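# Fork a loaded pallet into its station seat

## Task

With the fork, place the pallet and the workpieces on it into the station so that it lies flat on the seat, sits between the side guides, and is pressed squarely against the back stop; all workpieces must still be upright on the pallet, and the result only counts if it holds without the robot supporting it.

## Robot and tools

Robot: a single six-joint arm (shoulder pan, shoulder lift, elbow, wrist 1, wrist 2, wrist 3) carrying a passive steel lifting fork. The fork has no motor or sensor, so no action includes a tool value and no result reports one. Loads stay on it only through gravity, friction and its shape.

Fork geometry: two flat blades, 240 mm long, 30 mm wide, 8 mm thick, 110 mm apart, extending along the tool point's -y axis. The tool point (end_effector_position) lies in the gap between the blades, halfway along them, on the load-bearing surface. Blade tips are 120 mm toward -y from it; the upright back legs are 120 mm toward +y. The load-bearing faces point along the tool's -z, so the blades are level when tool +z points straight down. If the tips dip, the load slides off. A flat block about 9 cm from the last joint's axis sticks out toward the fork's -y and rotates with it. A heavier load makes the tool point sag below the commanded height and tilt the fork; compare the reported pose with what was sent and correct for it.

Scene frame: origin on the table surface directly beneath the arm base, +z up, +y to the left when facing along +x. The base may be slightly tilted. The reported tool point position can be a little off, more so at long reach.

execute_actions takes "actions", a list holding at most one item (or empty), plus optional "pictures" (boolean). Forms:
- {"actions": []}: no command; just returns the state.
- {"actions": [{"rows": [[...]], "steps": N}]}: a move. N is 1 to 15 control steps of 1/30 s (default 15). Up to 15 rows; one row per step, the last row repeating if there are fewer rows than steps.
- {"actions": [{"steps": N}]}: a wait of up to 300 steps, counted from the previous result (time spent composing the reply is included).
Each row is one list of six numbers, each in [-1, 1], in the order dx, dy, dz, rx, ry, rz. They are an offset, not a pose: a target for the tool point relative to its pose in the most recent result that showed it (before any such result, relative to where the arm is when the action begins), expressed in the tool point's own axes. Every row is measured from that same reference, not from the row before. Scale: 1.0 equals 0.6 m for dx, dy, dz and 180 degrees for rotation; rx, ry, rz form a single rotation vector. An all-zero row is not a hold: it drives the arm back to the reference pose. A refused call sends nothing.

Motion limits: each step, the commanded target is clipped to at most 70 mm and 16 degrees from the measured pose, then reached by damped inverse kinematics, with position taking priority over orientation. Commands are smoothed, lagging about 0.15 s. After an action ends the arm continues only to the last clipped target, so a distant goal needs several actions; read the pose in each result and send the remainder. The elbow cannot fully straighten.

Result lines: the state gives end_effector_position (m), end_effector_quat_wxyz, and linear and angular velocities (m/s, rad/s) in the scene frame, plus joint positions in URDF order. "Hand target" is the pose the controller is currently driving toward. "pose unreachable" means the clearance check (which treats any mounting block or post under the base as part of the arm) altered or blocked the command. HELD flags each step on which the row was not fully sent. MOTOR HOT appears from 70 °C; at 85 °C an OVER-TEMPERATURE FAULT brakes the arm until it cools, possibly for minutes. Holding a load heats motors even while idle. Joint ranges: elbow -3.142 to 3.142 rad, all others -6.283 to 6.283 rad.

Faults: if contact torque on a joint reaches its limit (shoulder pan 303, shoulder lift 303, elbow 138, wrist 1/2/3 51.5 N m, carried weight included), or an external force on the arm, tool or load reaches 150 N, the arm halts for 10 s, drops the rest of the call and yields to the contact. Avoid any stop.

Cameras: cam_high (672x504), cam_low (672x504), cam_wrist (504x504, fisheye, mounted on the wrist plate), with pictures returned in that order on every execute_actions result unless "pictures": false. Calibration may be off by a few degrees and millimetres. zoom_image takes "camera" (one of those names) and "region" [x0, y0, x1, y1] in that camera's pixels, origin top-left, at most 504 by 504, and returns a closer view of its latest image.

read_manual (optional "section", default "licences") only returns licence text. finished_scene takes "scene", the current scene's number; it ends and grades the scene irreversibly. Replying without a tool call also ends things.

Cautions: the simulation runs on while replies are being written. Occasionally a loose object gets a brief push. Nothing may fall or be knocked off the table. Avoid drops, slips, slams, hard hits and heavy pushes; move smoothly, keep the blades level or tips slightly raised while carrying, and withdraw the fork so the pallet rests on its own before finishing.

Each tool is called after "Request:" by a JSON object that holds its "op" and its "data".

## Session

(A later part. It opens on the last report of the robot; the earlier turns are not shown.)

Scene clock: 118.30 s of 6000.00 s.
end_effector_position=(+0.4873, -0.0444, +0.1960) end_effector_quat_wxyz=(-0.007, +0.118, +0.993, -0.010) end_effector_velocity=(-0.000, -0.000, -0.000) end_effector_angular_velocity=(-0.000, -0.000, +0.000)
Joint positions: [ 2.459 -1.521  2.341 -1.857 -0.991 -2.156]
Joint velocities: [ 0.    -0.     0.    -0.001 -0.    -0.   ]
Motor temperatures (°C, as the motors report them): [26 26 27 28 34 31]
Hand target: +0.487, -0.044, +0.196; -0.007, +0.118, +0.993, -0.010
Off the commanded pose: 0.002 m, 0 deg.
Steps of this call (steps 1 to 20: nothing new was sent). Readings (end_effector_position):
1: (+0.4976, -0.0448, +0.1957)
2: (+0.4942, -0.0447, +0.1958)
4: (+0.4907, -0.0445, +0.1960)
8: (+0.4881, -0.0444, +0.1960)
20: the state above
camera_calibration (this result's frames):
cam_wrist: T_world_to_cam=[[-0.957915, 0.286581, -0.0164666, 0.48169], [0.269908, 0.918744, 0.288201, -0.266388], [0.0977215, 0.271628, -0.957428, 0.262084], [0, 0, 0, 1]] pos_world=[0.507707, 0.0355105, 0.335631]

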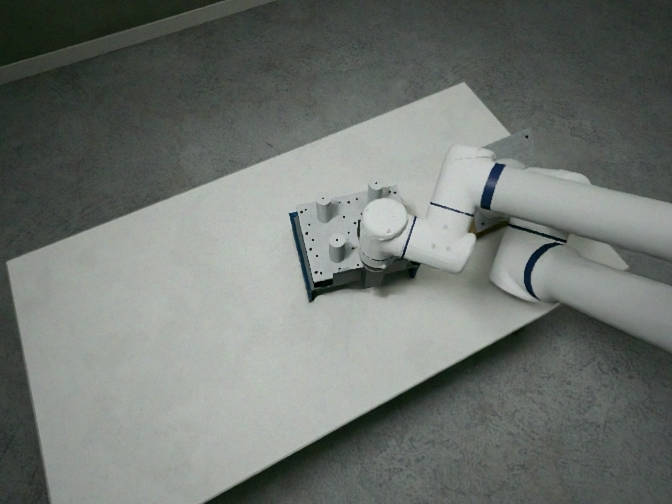

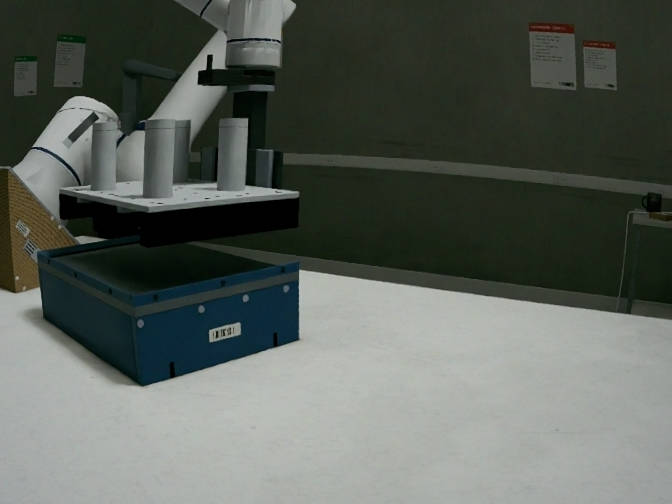

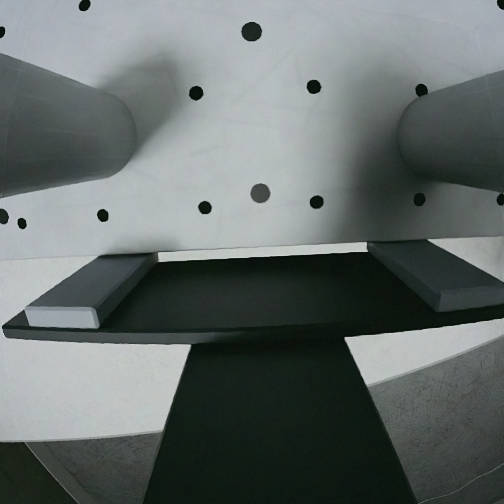

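Request:
{"op": "execute_actions", "data": {"actions": [{"rows":[[0,0,0.004,-0.001,0,0],[0,0,0.009,-0.001,-0.001,0],[0,0,0.015,-0.002,-0.001,0],[0,0,0.021,-0.003,-0.002,0],[0,0,0.027,-0.004,-0.002,0],[0,0,0.033,-0.004,-0.003,0],[0,0,0.039,-0.005,-0.003,0],[0,0,0.044,-0.005,-0.004,0],[0,0,0.048,-0.006,-0.004,0],[0,0,0.05,-0.006,-0.004,0]]}]}}

Request:
{"op": "zoom_image", "data": {"camera": "cam_low", "region": [20, 170, 320, 340]}}

Request:
{"op": "zoom_image", "data": {"camera": "cam_high", "region": [270, 170, 440, 315]}}

Scene clock: 125.53 s of 6000.00 s.
end_effector_position=(+0.4869, -0.0449, +0.1673) end_effector_quat_wxyz=(+0.000, +0.118, +0.993, -0.001) end_effector_velocity=(-0.000, -0.001, -0.014) end_effector_angular_velocity=(+0.005, -0.008, -0.002)
Joint positions: [ 2.477 -1.497  2.375 -1.926 -0.96  -2.138]
Joint velocities: [ 0.009  0.015  0.017 -0.039  0.013  0.013]
Motor temperatures (°C, as the motors report them): [26 26 27 28 34 31]
Hand target: +0.487, -0.045, +0.166; +0.001, +0.118, +0.993, -0.001
Off the commanded pose: 0.001 m, 0 deg.
Steps of this call (steps 1 to 90: nothing new was sent; then 3.73 s passed at rest; steps 91 to 105: all 15 steps of this action). Readings (end_effector_position):
91: (+0.4873, -0.0444, +0.1959)
92: (+0.4872, -0.0444, +0.1955)
94: (+0.4873, -0.0445, +0.1921)
98: (+0.4868, -0.0445, +0.1801)
105: the state above
camera_calibration (this result's frames):
cam_wrist: T_world_to_cam=[[-0.957608, 0.286753, -0.0275765, 0.482637], [0.264991, 0.914371, 0.306113, -0.258347], [0.112994, 0.285829, -0.951596, 0.227053], [0, 0, 0, 1]] pos_world=[0.50498, 0.0329289, 0.308456]

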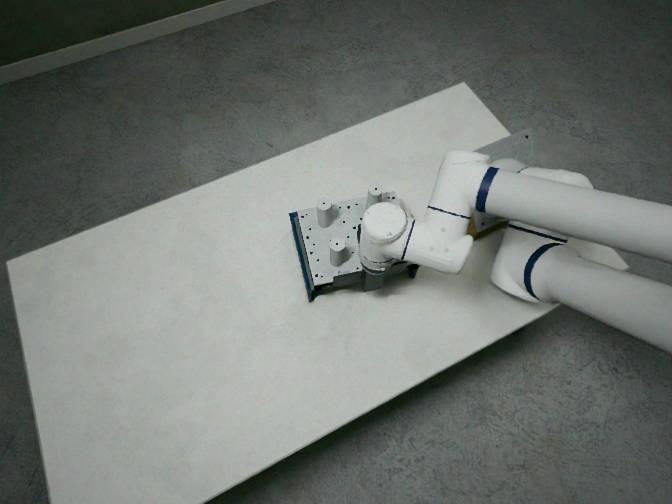

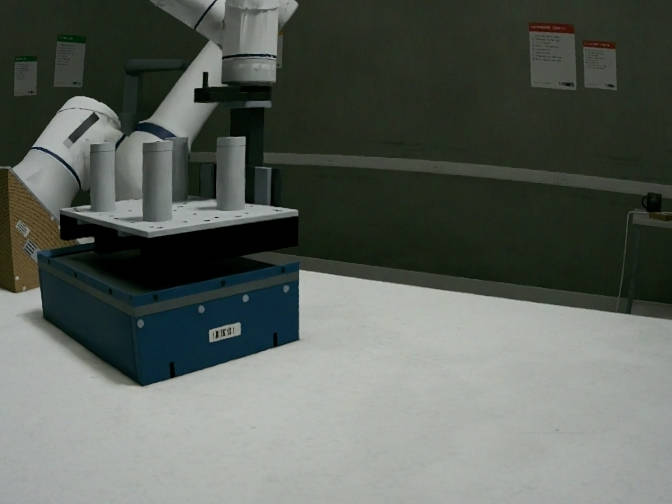

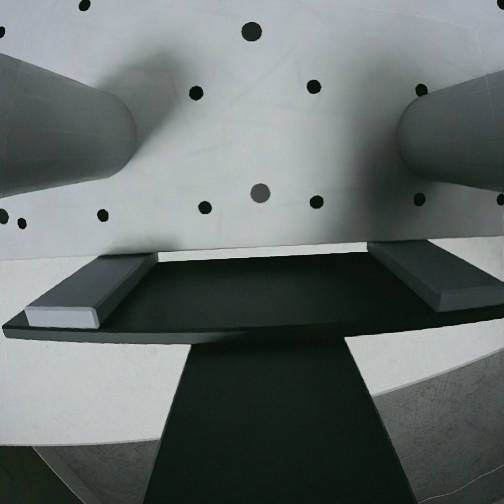

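Region (20, 170, 320, 340) of cam_low's 672x504 image, scaled by 1.680, with more detail than that image has; it fills the top 286 rows of this view, and the rest is white.

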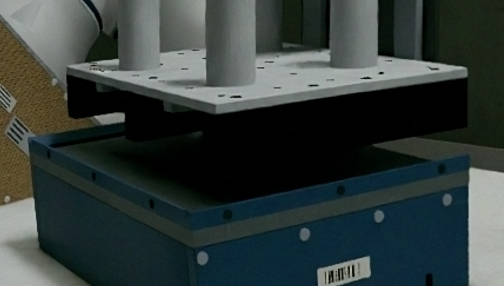

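Region (270, 170, 440, 315) of cam_high's 672x504 image, scaled by 2.965, with more detail than that image has; it fills the top 430 rows of this view, and the rest is white.

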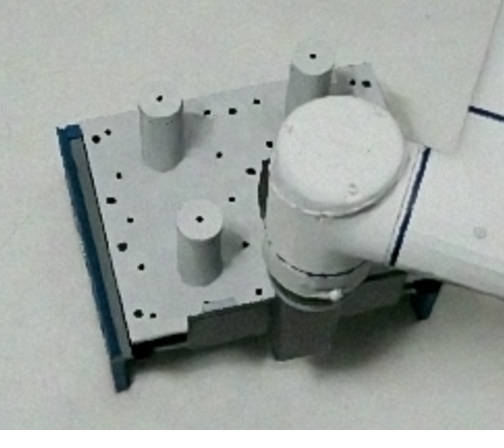

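Request:
{"op": "execute_actions", "data": {"actions": [{"rows":[[0,0,0.005,0,0,0],[0,0,0.009,0,0,0],[0,0,0.013,0,0,0],[0,0,0.017,0,0,0],[0,0,0.021,0,0,0],[0,0,0.025,0,0,0],[0,0,0.029,0,0,0],[0,0,0.033,0,0,0],[0,0,0.036,0,0,0]]}]}}

Request:
{"op": "zoom_image", "data": {"camera": "cam_low", "region": [20, 170, 320, 340]}}

Request:
{"op": "zoom_image", "data": {"camera": "cam_high", "region": [270, 170, 440, 315]}}

Scene clock: 138.30 s of 6000.00 s.
end_effector_position=(+0.4869, -0.0450, +0.1465) end_effector_quat_wxyz=(+0.000, +0.118, +0.993, -0.001) end_effector_velocity=(-0.001, +0.001, -0.010) end_effector_angular_velocity=(-0.000, +0.003, -0.000)
Joint positions: [ 2.5   -1.474  2.395 -1.983 -0.948 -2.113]
Joint velocities: [ 0.013  0.011  0.009 -0.026  0.004  0.013]
Motor temperatures (°C, as the motors report them): [26 26 27 28 34 31]
Hand target: +0.487, -0.045, +0.146; +0.000, +0.118, +0.993, -0.002
Off the commanded pose: 0.001 m, 0 deg.
Steps of this call (steps 1 to 90: nothing new was sent; then 9.27 s passed at rest; steps 91 to 105: all 15 steps of this action). Readings (end_effector_position):
91: (+0.4869, -0.0449, +0.1660)
92: (+0.4869, -0.0450, +0.1656)
94: (+0.4869, -0.0449, +0.1630)
98: (+0.4868, -0.0448, +0.1549)
105: the state above
camera_calibration (this result's frames):
cam_wrist: T_world_to_cam=[[-0.957624, 0.286701, -0.0275381, 0.482095], [0.264953, 0.914386, 0.306101, -0.251885], [0.11294, 0.285833, -0.951601, 0.207309], [0, 0, 0, 1]] pos_world=[0.504991, 0.032847, 0.287654]

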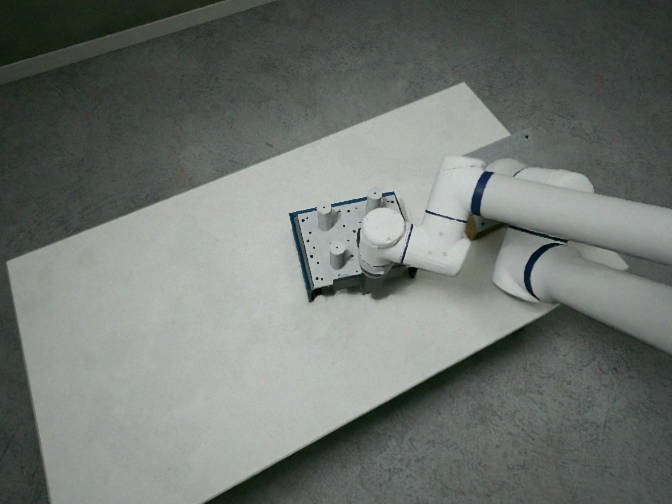

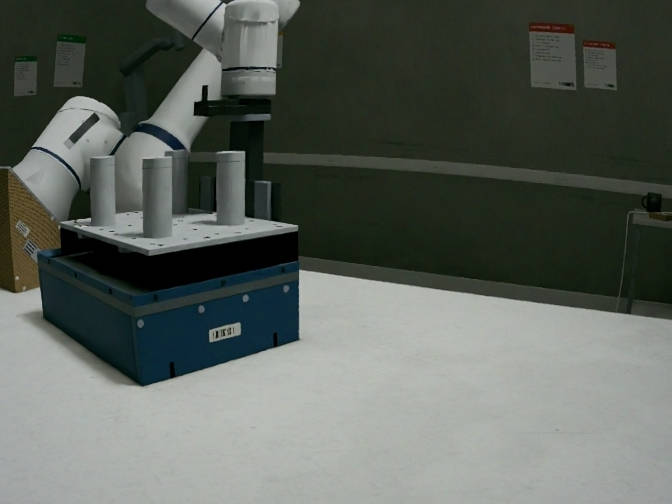

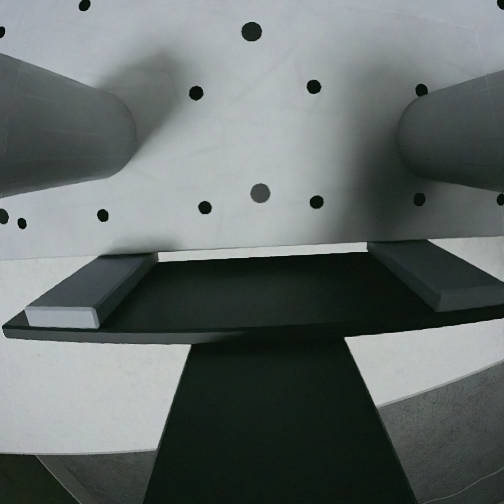

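Region (20, 170, 320, 340) of cam_low's 672x504 image, scaled by 1.680, with more detail than that image has; it fills the top 286 rows of this view, and the rest is white.

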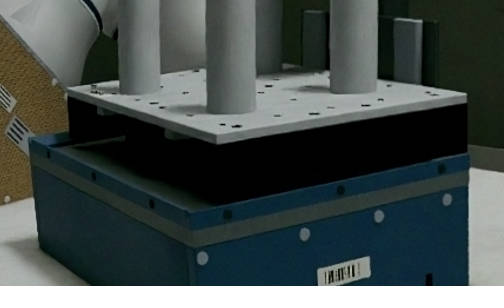

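Region (270, 170, 440, 315) of cam_high's 672x504 image, scaled by 2.965, with more detail than that image has; it fills the top 430 rows of this view, and the rest is white.

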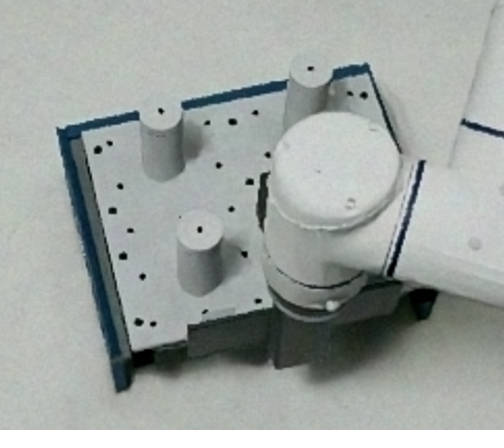

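Request:
{"op": "execute_actions", "data": {"actions": [{"rows":[[0,0,0.003,0,0,0],[0,0,0.005,0,0,0],[0,0,0.007,0,0,0],[0,0,0.009,0,0,0],[0,0,0.011,0,0,0],[0,0,0.013,0,0,0],[0,0,0.015,0,0,0],[0,0,0.017,0,0,0],[0,0,0.019,0,0,0],[0,0,0.021,0,0,0],[0,0,0.023,0,0,0],[0,0,0.025,0,0,0],[0,0,0.027,0,0,0],[0,0,0.029,0,0,0],[0,0,0.031,0,0,0]]}], "pictures": false}}

Request:
{"op": "execute_actions", "data": {"actions": [{"steps":12}]}}

Request:
{"op": "zoom_image", "data": {"camera": "cam_low", "region": [20, 170, 320, 340]}}

Scene clock: 150.23 s of 6000.00 s.
end_effector_position=(+0.4869, -0.0450, +0.1320) end_effector_quat_wxyz=(+0.000, +0.118, +0.993, -0.002) end_effector_velocity=(-0.001, +0.000, -0.036) end_effector_angular_velocity=(+0.002, +0.001, -0.001)
Joint positions: [ 2.517 -1.457  2.408 -2.024 -0.94  -2.095]
Joint velocities: [ 0.042  0.044  0.031 -0.1    0.021  0.045]
Motor temperatures (°C, as the motors report them): [26 26 27 28 34 31]
Hand target: +0.487, -0.045, +0.128; +0.000, +0.118, +0.993, -0.001
Off the commanded pose: 0.004 m, 0 deg.
Steps of this call (steps 1 to 90: nothing new was sent; then 8.43 s passed at rest; steps 91 to 105: all 15 steps of this action). Readings (end_effector_position):
91: (+0.4869, -0.0450, +0.1457)
92: (+0.4869, -0.0450, +0.1455)
94: (+0.4869, -0.0450, +0.1441)
98: (+0.4869, -0.0450, +0.1400)
105: the state above

Scene clock: 150.63 s of 6000.00 s.
end_effector_position=(+0.4868, -0.0450, +0.1280) end_effector_quat_wxyz=(+0.000, +0.118, +0.993, -0.001) end_effector_velocity=(-0.001, -0.000, -0.001) end_effector_angular_velocity=(+0.001, +0.000, -0.001)
Joint positions: [ 2.521 -1.452  2.411 -2.035 -0.938 -2.09 ]
Joint velocities: [-0.     0.001  0.001 -0.001  0.     0.001]
Motor temperatures (°C, as the motors report them): [26 26 27 28 34 31]
Hand target: +0.487, -0.045, +0.128; +0.000, +0.118, +0.993, -0.001
Off the commanded pose: 0.000 m, 0 deg.
Steps of this call (steps 1 to 12: nothing new was sent). Readings (end_effector_position):
1: (+0.4869, -0.0450, +0.1307)
2: (+0.4868, -0.0450, +0.1298)
4: (+0.4869, -0.0450, +0.1289)
8: (+0.4868, -0.0450, +0.1282)
12: the state above
camera_calibration (this result's frames):
cam_wrist: T_world_to_cam=[[-0.957635, 0.286675, -0.0274258, 0.481533], [0.264956, 0.914369, 0.306149, -0.246183], [0.112843, 0.285913, -0.951588, 0.189801], [0, 0, 0, 1]] pos_world=[0.504943, 0.0327919, 0.269188]

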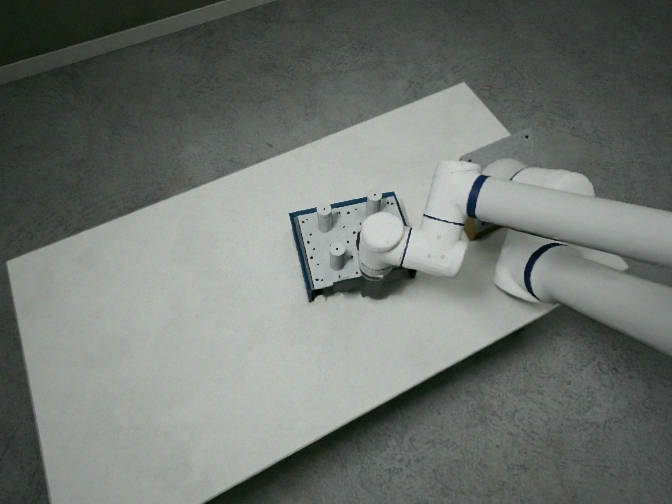

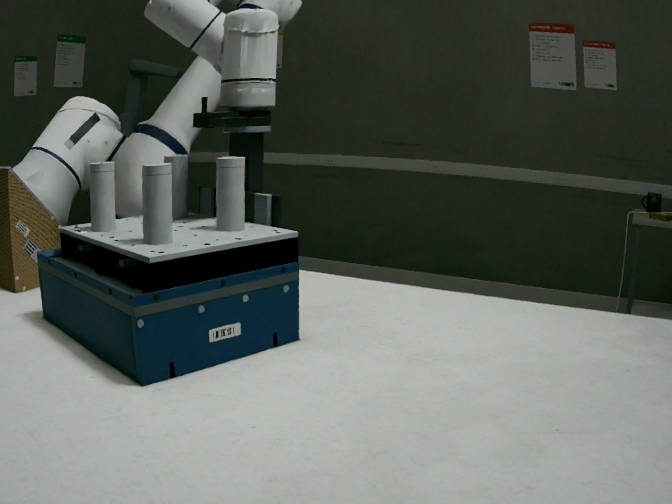

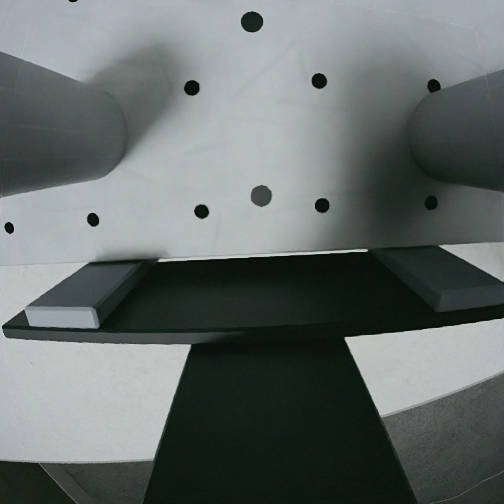

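Region (20, 170, 320, 340) of cam_low's 672x504 image, scaled by 1.680, with more detail than that image has; it fills the top 286 rows of this view, and the rest is white.

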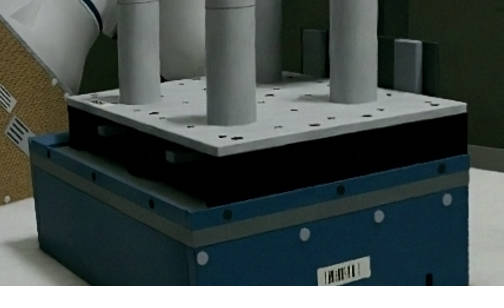

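Request:
{"op": "execute_actions", "data": {"actions": [{"rows":[[0,-0.002,-0.003,0,0,0],[0,-0.004,-0.006,0,0,0],[0,-0.006,-0.006,0,0,0],[0,-0.008,-0.006,0,0,0],[0,-0.01,-0.006,0,0,0],[0,-0.012,-0.006,0,0,0],[0,-0.015,-0.006,0,0,0],[0,-0.018,-0.006,0,0,0],[0,-0.021,-0.006,0,0,0],[0,-0.024,-0.006,0,0,0],[0,-0.027,-0.006,0,0,0],[0,-0.03,-0.006,0,0,0],[0,-0.033,-0.006,0,0,0],[0,-0.036,-0.006,0,0,0],[0,-0.038,-0.006,0,0,0]]}], "pictures": false}}

Request:
{"op": "execute_actions", "data": {"actions": [{"steps":15}]}}

Request:
{"op": "zoom_image", "data": {"camera": "cam_low", "region": [20, 190, 220, 320]}}

Scene clock: 158.33 s of 6000.00 s.
end_effector_position=(+0.4826, -0.0620, +0.1317) end_effector_quat_wxyz=(+0.000, +0.118, +0.993, -0.001) end_effector_velocity=(-0.012, -0.049, +0.000) end_effector_angular_velocity=(+0.000, +0.000, -0.000)
Joint positions: [ 2.493 -1.436  2.414 -2.037 -0.952 -2.121]
Joint velocities: [-0.069  0.062  0.016 -0.035 -0.034 -0.074]
Motor temperatures (°C, as the motors report them): [26 26 27 28 34 31]
Hand target: +0.481, -0.067, +0.132; +0.000, +0.118, +0.993, -0.001
Off the commanded pose: 0.005 m, 0 deg.
Steps of this call (steps 1 to 90: nothing new was sent; then 4.20 s passed at rest; steps 91 to 105: all 15 steps of this action). Readings (end_effector_position):
91: (+0.4868, -0.0450, +0.1280)
92: (+0.4867, -0.0452, +0.1282)
94: (+0.4863, -0.0466, +0.1297)
98: (+0.4855, -0.0507, +0.1315)
105: the state above

Scene clock: 158.83 s of 6000.00 s.
end_effector_position=(+0.4814, -0.0669, +0.1317) end_effector_quat_wxyz=(+0.000, +0.118, +0.993, -0.001) end_effector_velocity=(+0.001, -0.000, +0.001) end_effector_angular_velocity=(-0.001, -0.001, +0.002)
Joint positions: [ 2.486 -1.429  2.416 -2.04  -0.955 -2.128]
Joint velocities: [ 0.     0.    -0.001 -0.002 -0.    -0.   ]
Motor temperatures (°C, as the motors report them): [26 26 27 28 34 31]
Hand target: +0.481, -0.067, +0.132; +0.000, +0.118, +0.993, -0.001
Off the commanded pose: 0.000 m, 0 deg.
Steps of this call (steps 1 to 15: nothing new was sent). Readings (end_effector_position):
1: (+0.4823, -0.0635, +0.1317)
2: (+0.4820, -0.0647, +0.1317)
4: (+0.4817, -0.0659, +0.1317)
8: (+0.4815, -0.0667, +0.1317)
15: the state above
camera_calibration (this result's frames):
cam_wrist: T_world_to_cam=[[-0.957637, 0.286668, -0.0274231, 0.482771], [0.264936, 0.914338, 0.306261, -0.225838], [0.112869, 0.286021, -0.951553, 0.200174], [0, 0, 0, 1]] pos_world=[0.499559, 0.0108438, 0.27288]

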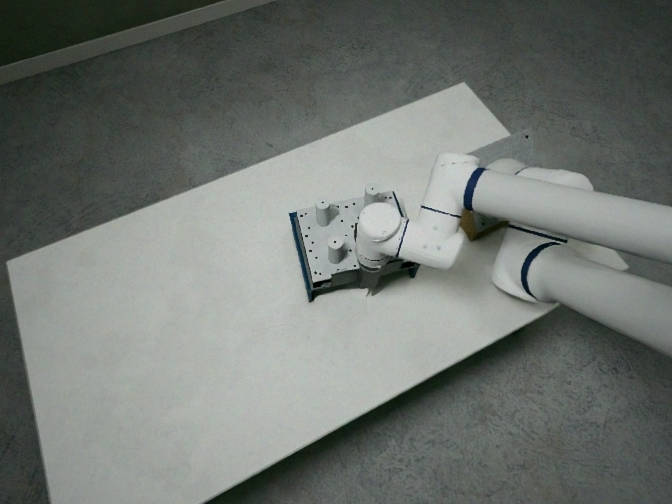

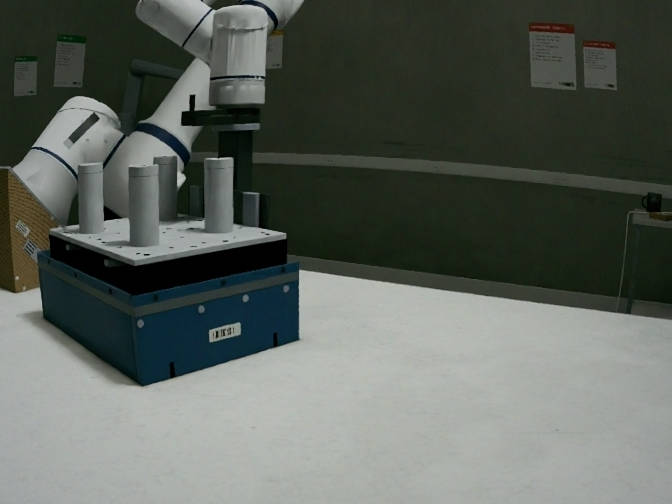

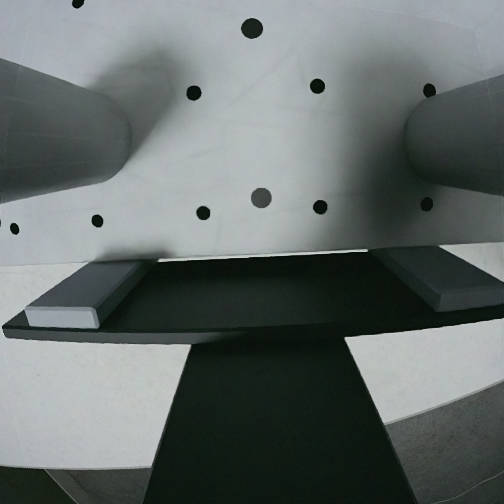

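Region (20, 190, 220, 320) of cam_low's 672x504 image, scaled by 2.520, with more detail than that image has; it fills the top 328 rows of this view, and the rest is white.

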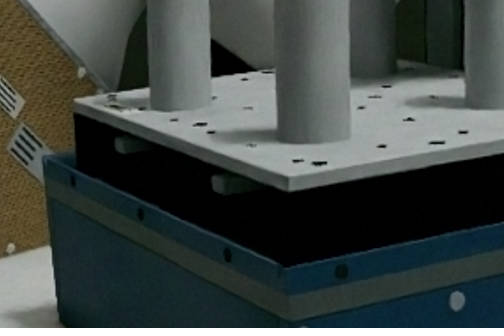

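Push a little more to detect contact.

Request:
{"op": "execute_actions", "data": {"actions": [{"rows":[[0,-0.001,0,0,0,0],[0,-0.002,0,0,0,0],[0,-0.003,0,0,0,0],[0,-0.004,0,0,0,0],[0,-0.005,0,0,0,0],[0,-0.006,0,0,0,0],[0,-0.007,0,0,0,0],[0,-0.008,0,0,0,0]]}]}}

Request:
{"op": "zoom_image", "data": {"camera": "cam_low", "region": [20, 190, 220, 320]}}

Scene clock: 165.77 s of 6000.00 s.
end_effector_position=(+0.4804, -0.0715, +0.1317) end_effector_quat_wxyz=(+0.000, +0.118, +0.993, -0.001) end_effector_velocity=(-0.000, -0.002, +0.001) end_effector_angular_velocity=(-0.000, -0.002, -0.001)
Joint positions: [ 2.48  -1.423  2.417 -2.043 -0.958 -2.135]
Joint velocities: [-0.004  0.002  0.001 -0.002 -0.001 -0.002]
Motor temperatures (°C, as the motors report them): [26 26 27 28 34 31]
Hand target: +0.480, -0.072, +0.132; +0.000, +0.118, +0.993, -0.001
Off the commanded pose: 0.000 m, 0 deg.
Steps of this call (steps 1 to 90: nothing new was sent; then 3.43 s passed at rest; steps 91 to 105: all 15 steps of this action). Readings (end_effector_position):
91: (+0.4814, -0.0670, +0.1317)
92: (+0.4814, -0.0671, +0.1317)
94: (+0.4812, -0.0678, +0.1317)
98: (+0.4807, -0.0698, +0.1317)
105: the state above
camera_calibration (this result's frames):
cam_wrist: T_world_to_cam=[[-0.957638, 0.286665, -0.0274273, 0.483025], [0.264929, 0.914333, 0.306281, -0.221417], [0.112878, 0.28604, -0.951546, 0.201603], [0, 0, 0, 1]] pos_world=[0.498467, 0.00631567, 0.272899]

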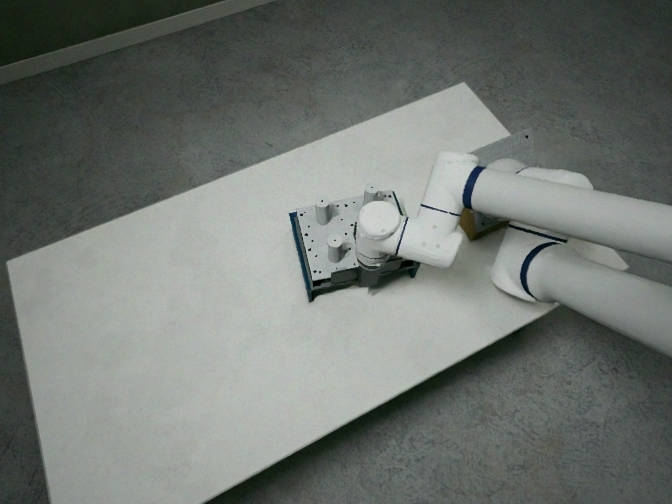

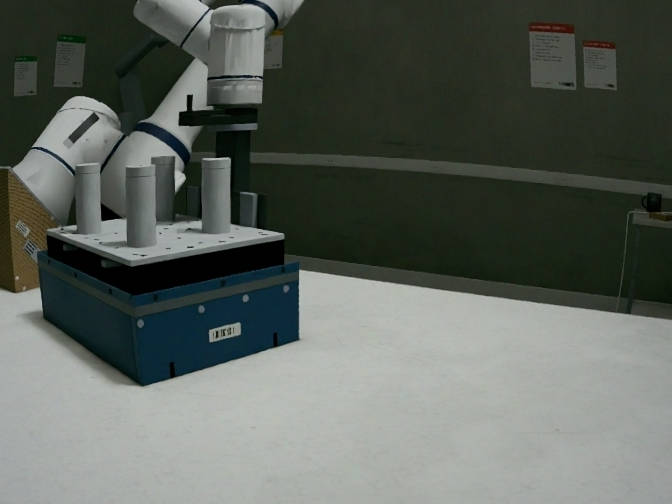

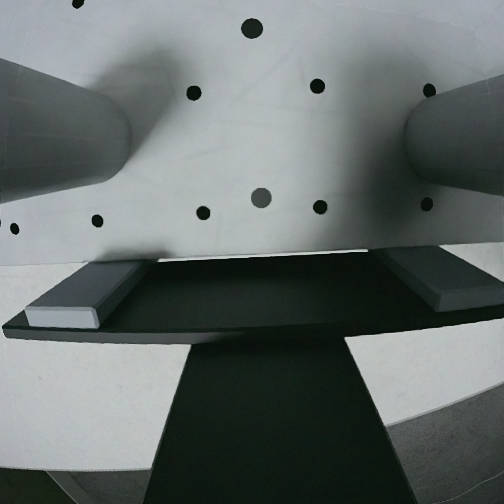

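Region (20, 190, 220, 320) of cam_low's 672x504 image, scaled by 2.520, with more detail than that image has; it fills the top 328 rows of this view, and the rest is white.

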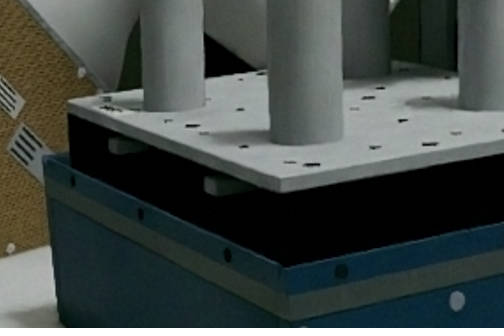

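Request:
{"op": "execute_actions", "data": {"actions": [{"rows":[[0,-0.001,0,0,0,0],[0,-0.002,0,0,0,0],[0,-0.003,0,0,0,0],[0,-0.004,0,0,0,0],[0,-0.005,0,0,0,0],[0,-0.006,0,0,0,0]]}], "pictures": false}}

Scene clock: 180.60 s of 6000.00 s.
end_effector_position=(+0.4802, -0.0733, +0.1309) end_effector_quat_wxyz=(+0.001, +0.118, +0.993, +0.001) end_effector_velocity=(-0.000, -0.000, +0.000) end_effector_angular_velocity=(+0.001, +0.000, -0.002)
Joint positions: [ 2.476 -1.42   2.418 -2.044 -0.956 -2.141]
Joint velocities: [-0.001 -0.     0.     0.001  0.     0.   ]
Motor temperatures (°C, as the motors report them): [26 26 27 28 34 31]
Hand target: +0.480, -0.073, +0.131; +0.001, +0.118, +0.993, +0.001
Off the commanded pose: 0.002 m, 0 deg.
FORCE FAULT: contact force on the arm reached its limit, and the arm stopped for 10 seconds. The contact can be on any part of the arm, not only on its tool. The arm's remaining commands of this call were not run. The arm holds still and accepts commands again. Move the arm away from the contact; if what it grips holds it there, let go first. Pushing or pulling that hard again can fault the arm again.
The stop began at step 102 of this call (marked STOPPED below). From that step on the arm followed nothing that you had sent. 4 steps, steps kept back included, did not run and will not run. Nothing is kept back now.
Steps of this call (steps 1 to 90: nothing new was sent; then 1.43 s passed at rest; steps 91 to 101: the first 11 steps of this action; steps 102 to 402: the stop). Readings (end_effector_position):
91: (+0.4803, -0.0716, +0.1317)
92: (+0.4803, -0.0717, +0.1317)
94: (+0.4801, -0.0724, +0.1317)
98: (+0.4798, -0.0738, +0.1316)
102: (+0.4801, -0.0735, +0.1311) STOPPED
402: the state above

Request:
{"op": "execute_actions", "data": {"actions": [{"rows":[[0,0.005,0,0.001,0,0],[0,0.01,0,0.001,0,0],[0,0.02,0,0.001,0,0],[0,0.03,0,0.001,0,0],[0,0.04,0,0.001,0,0]]}]}}

Request:
{"op": "zoom_image", "data": {"camera": "cam_low", "region": [20, 190, 220, 320]}}

Request:
{"op": "zoom_image", "data": {"camera": "cam_high", "region": [270, 170, 440, 315]}}

Scene clock: 187.07 s of 6000.00 s.
end_effector_position=(+0.4858, -0.0504, +0.1310) end_effector_quat_wxyz=(+0.001, +0.118, +0.993, -0.001) end_effector_velocity=(+0.002, +0.005, +0.000) end_effector_angular_velocity=(-0.002, +0.001, +0.003)
Joint positions: [ 2.51  -1.449  2.411 -2.031 -0.942 -2.103]
Joint velocities: [ 0.009 -0.005 -0.003  0.002  0.002  0.007]
Motor temperatures (°C, as the motors report them): [26 26 27 28 34 31]
Hand target: +0.486, -0.050, +0.131; +0.001, +0.118, +0.993, -0.001
Off the commanded pose: 0.000 m, 0 deg.
Steps of this call (steps 1 to 90: nothing new was sent; then 2.97 s passed at rest; steps 91 to 105: all 15 steps of this action). Readings (end_effector_position):
91: (+0.4803, -0.0733, +0.1309)
92: (+0.4802, -0.0726, +0.1309)
94: (+0.4813, -0.0684, +0.1309)
98: (+0.4847, -0.0549, +0.1308)
105: the state above
camera_calibration (this result's frames):
cam_wrist: T_world_to_cam=[[-0.957667, 0.286454, -0.0286039, 0.482295], [0.264282, 0.914217, 0.307185, -0.241685], [0.114144, 0.286621, -0.95122, 0.1936], [0, 0, 0, 1]] pos_world=[0.503652, 0.0273073, 0.272194]

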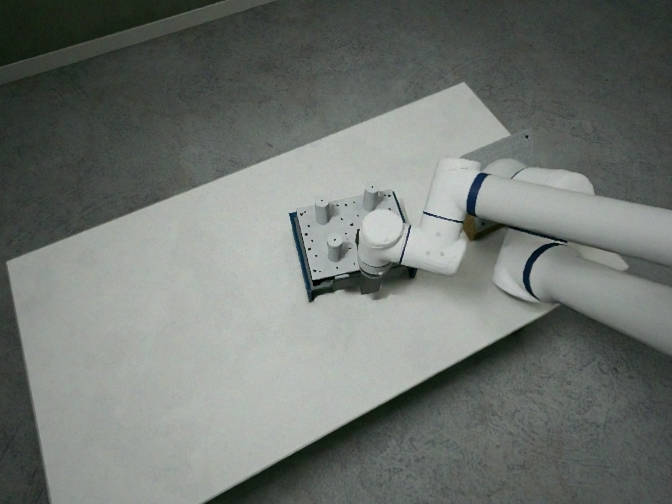

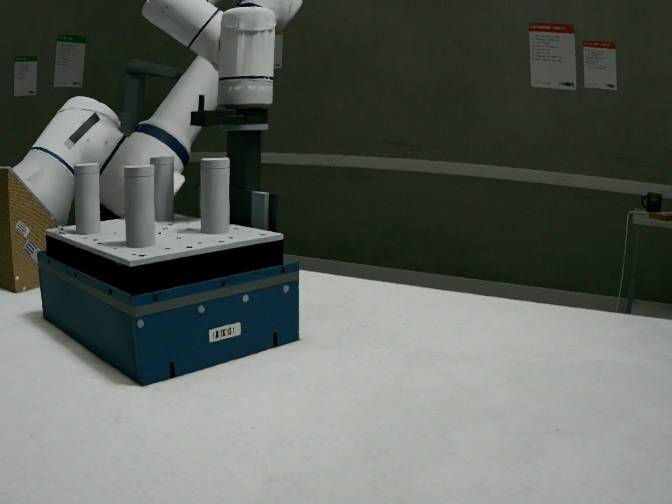

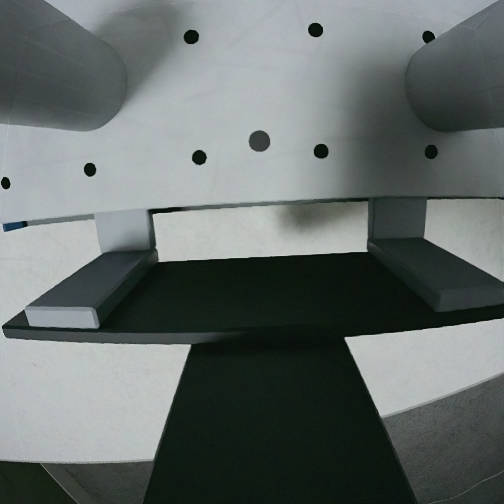

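Region (20, 190, 220, 320) of cam_low's 672x504 image, scaled by 2.520, with more detail than that image has; it fills the top 328 rows of this view, and the rest is white.

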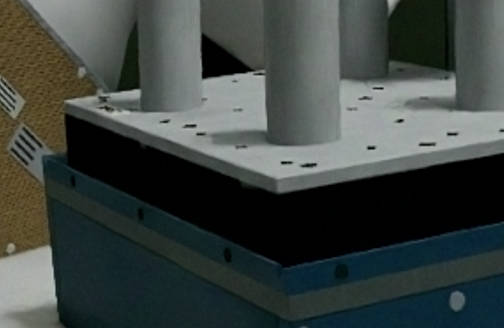

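Region (270, 170, 440, 315) of cam_high's 672x504 image, scaled by 2.965, with more detail than that image has; it fills the top 430 rows of this view, and the rest is white.

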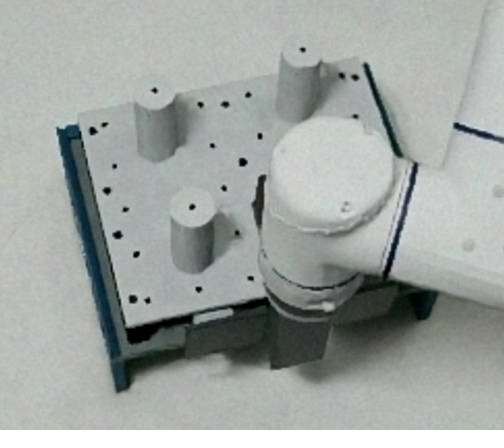

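Request:
{"op": "execute_actions", "data": {"actions": [{"rows":[[0,0.01,0,0,0,0],[0,0.02,0,0,0,0],[0,0.03,0,0,0,0],[0,0.04,0,0,0,0],[0,0.05,0,0,0,0]]}]}}

Scene clock: 197.93 s of 6000.00 s.
end_effector_position=(+0.4927, -0.0217, +0.1309) end_effector_quat_wxyz=(+0.001, +0.118, +0.993, -0.001) end_effector_velocity=(+0.001, +0.004, +0.000) end_effector_angular_velocity=(-0.001, -0.000, +0.000)
Joint positions: [ 2.551 -1.483  2.399 -2.012 -0.923 -2.058]
Joint velocities: [ 0.006 -0.005 -0.001  0.002  0.003  0.007]
Motor temperatures (°C, as the motors report them): [26 26 27 28 34 31]
Hand target: +0.493, -0.021, +0.131; +0.001, +0.118, +0.993, -0.001
Off the commanded pose: 0.000 m, 0 deg.
Steps of this call (steps 1 to 90: nothing new was sent; then 7.37 s passed at rest; steps 91 to 105: all 15 steps of this action). Readings (end_effector_position):
91: (+0.4859, -0.0499, +0.1310)
92: (+0.4861, -0.0484, +0.1309)
94: (+0.4879, -0.0418, +0.1308)
98: (+0.4916, -0.0267, +0.1308)
105: the state above
camera_calibration (this result's frames):
cam_wrist: T_world_to_cam=[[-0.957654, 0.286499, -0.0285784, 0.480679], [0.264345, 0.914233, 0.307082, -0.269737], [0.114106, 0.286524, -0.951254, 0.184531], [0, 0, 0, 1]] pos_world=[0.510572, 0.056016, 0.272104]

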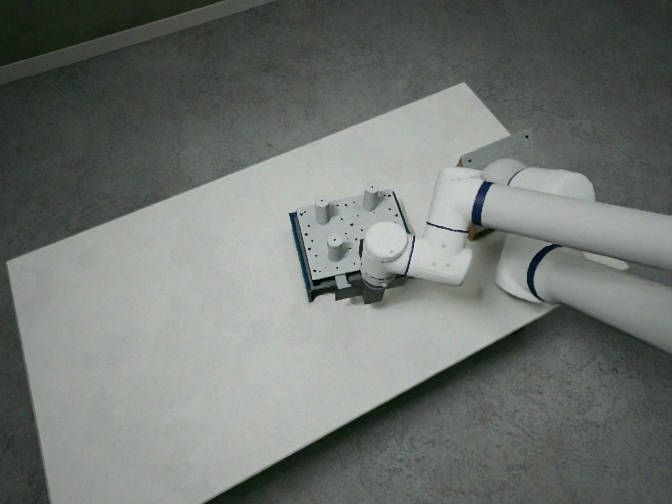

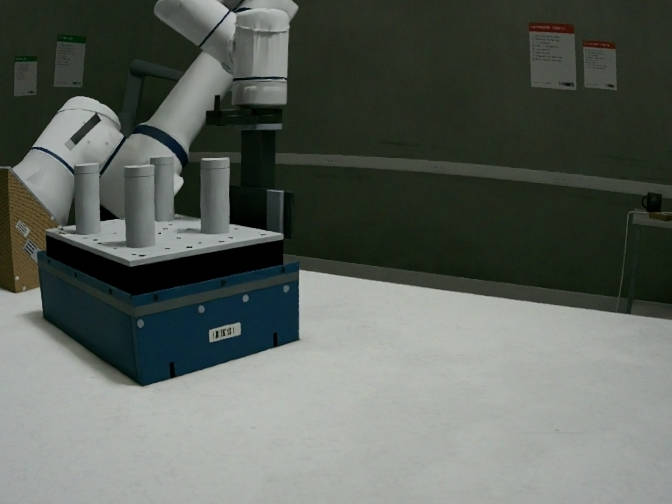

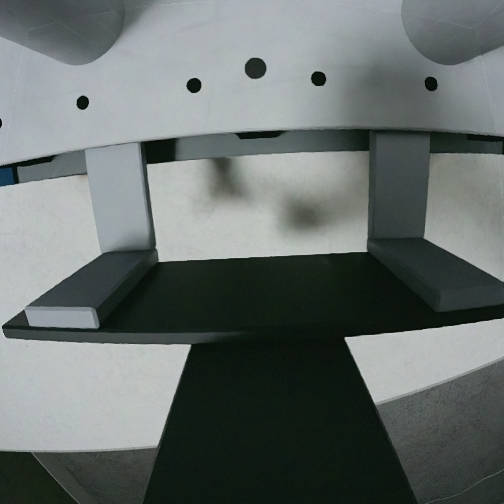

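Request:
{"op": "execute_actions", "data": {"actions": [{"rows":[[0,-0.01,0,0,0,-0.001],[0,-0.02,0,0,0,-0.002],[0,-0.03,0,0,0,-0.003],[0,-0.04,0,0,0,-0.004],[0,-0.05,0,0,0,-0.004],[0,-0.06,0,0,0,-0.004],[0,-0.07,0,0,0,-0.004],[0,-0.077,0,0,0,-0.004],[0,-0.082,0,0,0,-0.004],[0,-0.085,0,0,0,-0.004],[0,-0.087,0,0,0,-0.004]]}], "pictures": false}}

Request:
{"op": "execute_actions", "data": {"actions": [{"steps":20}], "pictures": false}}

Request:
{"op": "execute_actions", "data": {"actions": [{"rows":[[0,-0.0014,0,0,0,0]]}], "pictures": false}}

Scene clock: 208.40 s of 6000.00 s.
end_effector_position=(+0.4808, -0.0700, +0.1310) end_effector_quat_wxyz=(+0.001, +0.112, +0.994, -0.001) end_effector_velocity=(-0.004, -0.025, -0.001) end_effector_angular_velocity=(+0.001, +0.001, +0.005)
Joint positions: [ 2.48  -1.428  2.421 -2.043 -0.957 -2.147]
Joint velocities: [-0.032  0.037  0.005 -0.021 -0.016 -0.039]
Motor temperatures (°C, as the motors report them): [26 26 27 28 34 31]
Hand target: +0.480, -0.072, +0.131; +0.001, +0.112, +0.994, -0.001
Off the commanded pose: 0.002 m, 0 deg.
Steps of this call (steps 1 to 90: nothing new was sent; then 6.97 s passed at rest; steps 91 to 105: all 15 steps of this action). Readings (end_effector_position):
91: (+0.4928, -0.0213, +0.1309)
92: (+0.4927, -0.0227, +0.1311)
94: (+0.4907, -0.0297, +0.1311)
98: (+0.4855, -0.0493, +0.1311)
105: the state above

Scene clock: 209.07 s of 6000.00 s.
end_effector_position=(+0.4805, -0.0723, +0.1310) end_effector_quat_wxyz=(+0.001, +0.112, +0.994, -0.001) end_effector_velocity=(-0.000, -0.000, -0.000) end_effector_angular_velocity=(-0.000, -0.000, +0.001)
Joint positions: [ 2.477 -1.425  2.421 -2.045 -0.958 -2.15 ]
Joint velocities: [-0.     0.     0.    -0.001  0.    -0.001]
Motor temperatures (°C, as the motors report them): [26 26 27 28 34 31]
Hand target: +0.480, -0.072, +0.131; +0.001, +0.112, +0.994, -0.001
Off the commanded pose: 0.000 m, 0 deg.
Steps of this call (steps 1 to 20: nothing new was sent). Readings (end_effector_position):
1: (+0.4807, -0.0707, +0.1310)
2: (+0.4806, -0.0712, +0.1310)
4: (+0.4805, -0.0718, +0.1310)
8: (+0.4805, -0.0722, +0.1310)
20: the state above

Scene clock: 209.57 s of 6000.00 s.
end_effector_position=(+0.4802, -0.0731, +0.1309) end_effector_quat_wxyz=(+0.001, +0.112, +0.994, -0.001) end_effector_velocity=(-0.001, -0.000, -0.000) end_effector_angular_velocity=(+0.000, +0.000, -0.001)
Joint positions: [ 2.476 -1.424  2.421 -2.046 -0.959 -2.152]
Joint velocities: [-0.001  0.     0.001  0.    -0.    -0.   ]
Motor temperatures (°C, as the motors report them): [26 26 27 28 34 31]
Hand target: +0.480, -0.073, +0.131; +0.001, +0.112, +0.994, -0.001
Off the commanded pose: 0.000 m, 0 deg.
Steps of this call (steps 1 to 15: all 15 steps of this action). Readings (end_effector_position):
1: (+0.4805, -0.0723, +0.1310)
2: (+0.4804, -0.0724, +0.1310)
4: (+0.4803, -0.0728, +0.1309)
8: (+0.4802, -0.0730, +0.1309)
15: the state above

Request:
{"op": "execute_actions", "data": {"actions": [{"rows":[[0,-0.0014,0,0,0,0]]}], "pictures": false}}

Scene clock: 213.10 s of 6000.00 s.
end_effector_position=(+0.4800, -0.0739, +0.1309) end_effector_quat_wxyz=(+0.001, +0.112, +0.994, -0.001) end_effector_velocity=(-0.000, -0.001, +0.001) end_effector_angular_velocity=(+0.000, -0.001, -0.002)
Joint positions: [ 2.475 -1.422  2.422 -2.046 -0.959 -2.153]
Joint velocities: [-0.002  0.     0.     0.    -0.    -0.   ]
Motor temperatures (°C, as the motors report them): [26 26 27 28 34 31]
Hand target: +0.480, -0.074, +0.131; +0.001, +0.112, +0.994, -0.001
Off the commanded pose: 0.000 m, 0 deg.
Steps of this call (steps 1 to 90: nothing new was sent; then 0.03 s passed at rest; steps 91 to 105: all 15 steps of this action). Readings (end_effector_position):
91: (+0.4803, -0.0731, +0.1310)
92: (+0.4802, -0.0733, +0.1310)
94: (+0.4801, -0.0736, +0.1309)
98: (+0.4801, -0.0738, +0.1309)
105: the state above

Request:
{"op": "execute_actions", "data": {"actions": [{"rows":[[0,-0.0014,0,0,0,0]]}], "pictures": false}}

Scene clock: 217.13 s of 6000.00 s.
end_effector_position=(+0.4799, -0.0747, +0.1309) end_effector_quat_wxyz=(+0.001, +0.112, +0.994, -0.001) end_effector_velocity=(-0.000, +0.000, -0.001) end_effector_angular_velocity=(-0.000, +0.002, +0.001)
Joint positions: [ 2.474 -1.421  2.422 -2.047 -0.96  -2.154]
Joint velocities: [ 0.001  0.     0.    -0.    -0.001 -0.   ]
Motor temperatures (°C, as the motors report them): [26 26 27 28 34 31]
Hand target: +0.480, -0.075, +0.131; +0.001, +0.112, +0.994, -0.001
Off the commanded pose: 0.000 m, 0 deg.
Steps of this call (steps 1 to 90: nothing new was sent; then 0.53 s passed at rest; steps 91 to 105: all 15 steps of this action). Readings (end_effector_position):
91: (+0.4800, -0.0739, +0.1309)
92: (+0.4800, -0.0741, +0.1309)
94: (+0.4799, -0.0744, +0.1309)
98: (+0.4799, -0.0745, +0.1309)
105: the state above

Progress past the earlier block. Once more.

Request:
{"op": "execute_actions", "data": {"actions": [{"rows":[[0,-0.0012,0,0,0,0]]}], "pictures": false}}

Scene clock: 231.63 s of 6000.00 s.
end_effector_position=(+0.4796, -0.0743, +0.1303) end_effector_quat_wxyz=(+0.001, +0.113, +0.994, +0.001) end_effector_velocity=(+0.001, +0.001, -0.000) end_effector_angular_velocity=(-0.001, +0.001, +0.002)
Joint positions: [ 2.473 -1.421  2.422 -2.045 -0.957 -2.154]
Joint velocities: [ 0.002 -0.    -0.001 -0.     0.     0.   ]
Motor temperatures (°C, as the motors report them): [26 26 27 28 34 31]
Hand target: +0.480, -0.074, +0.130; +0.001, +0.113, +0.994, +0.001
Off the commanded pose: 0.001 m, 0 deg.
FORCE FAULT: contact force on the arm reached its limit, and the arm stopped for 10 seconds. The contact can be on any part of the arm, not only on its tool. The arm's remaining commands of this call were not run. The arm holds still and accepts commands again. Move the arm away from the contact; if what it grips holds it there, let go first. Pushing or pulling that hard again can fault the arm again.
The stop began at step 98 of this call (marked STOPPED below). From that step on the arm followed nothing that you had sent. 8 steps, steps kept back included, did not run and will not run. Nothing is kept back now.
Steps of this call (steps 1 to 90: nothing new was sent; then 1.23 s passed at rest; steps 91 to 97: the first 7 steps of this action; steps 98 to 398: the stop). Readings (end_effector_position):
91: (+0.4799, -0.0747, +0.1309)
92: (+0.4798, -0.0748, +0.1309)
94: (+0.4798, -0.0750, +0.1309)
98: (+0.4796, -0.0743, +0.1303) STOPPED
398: the state above


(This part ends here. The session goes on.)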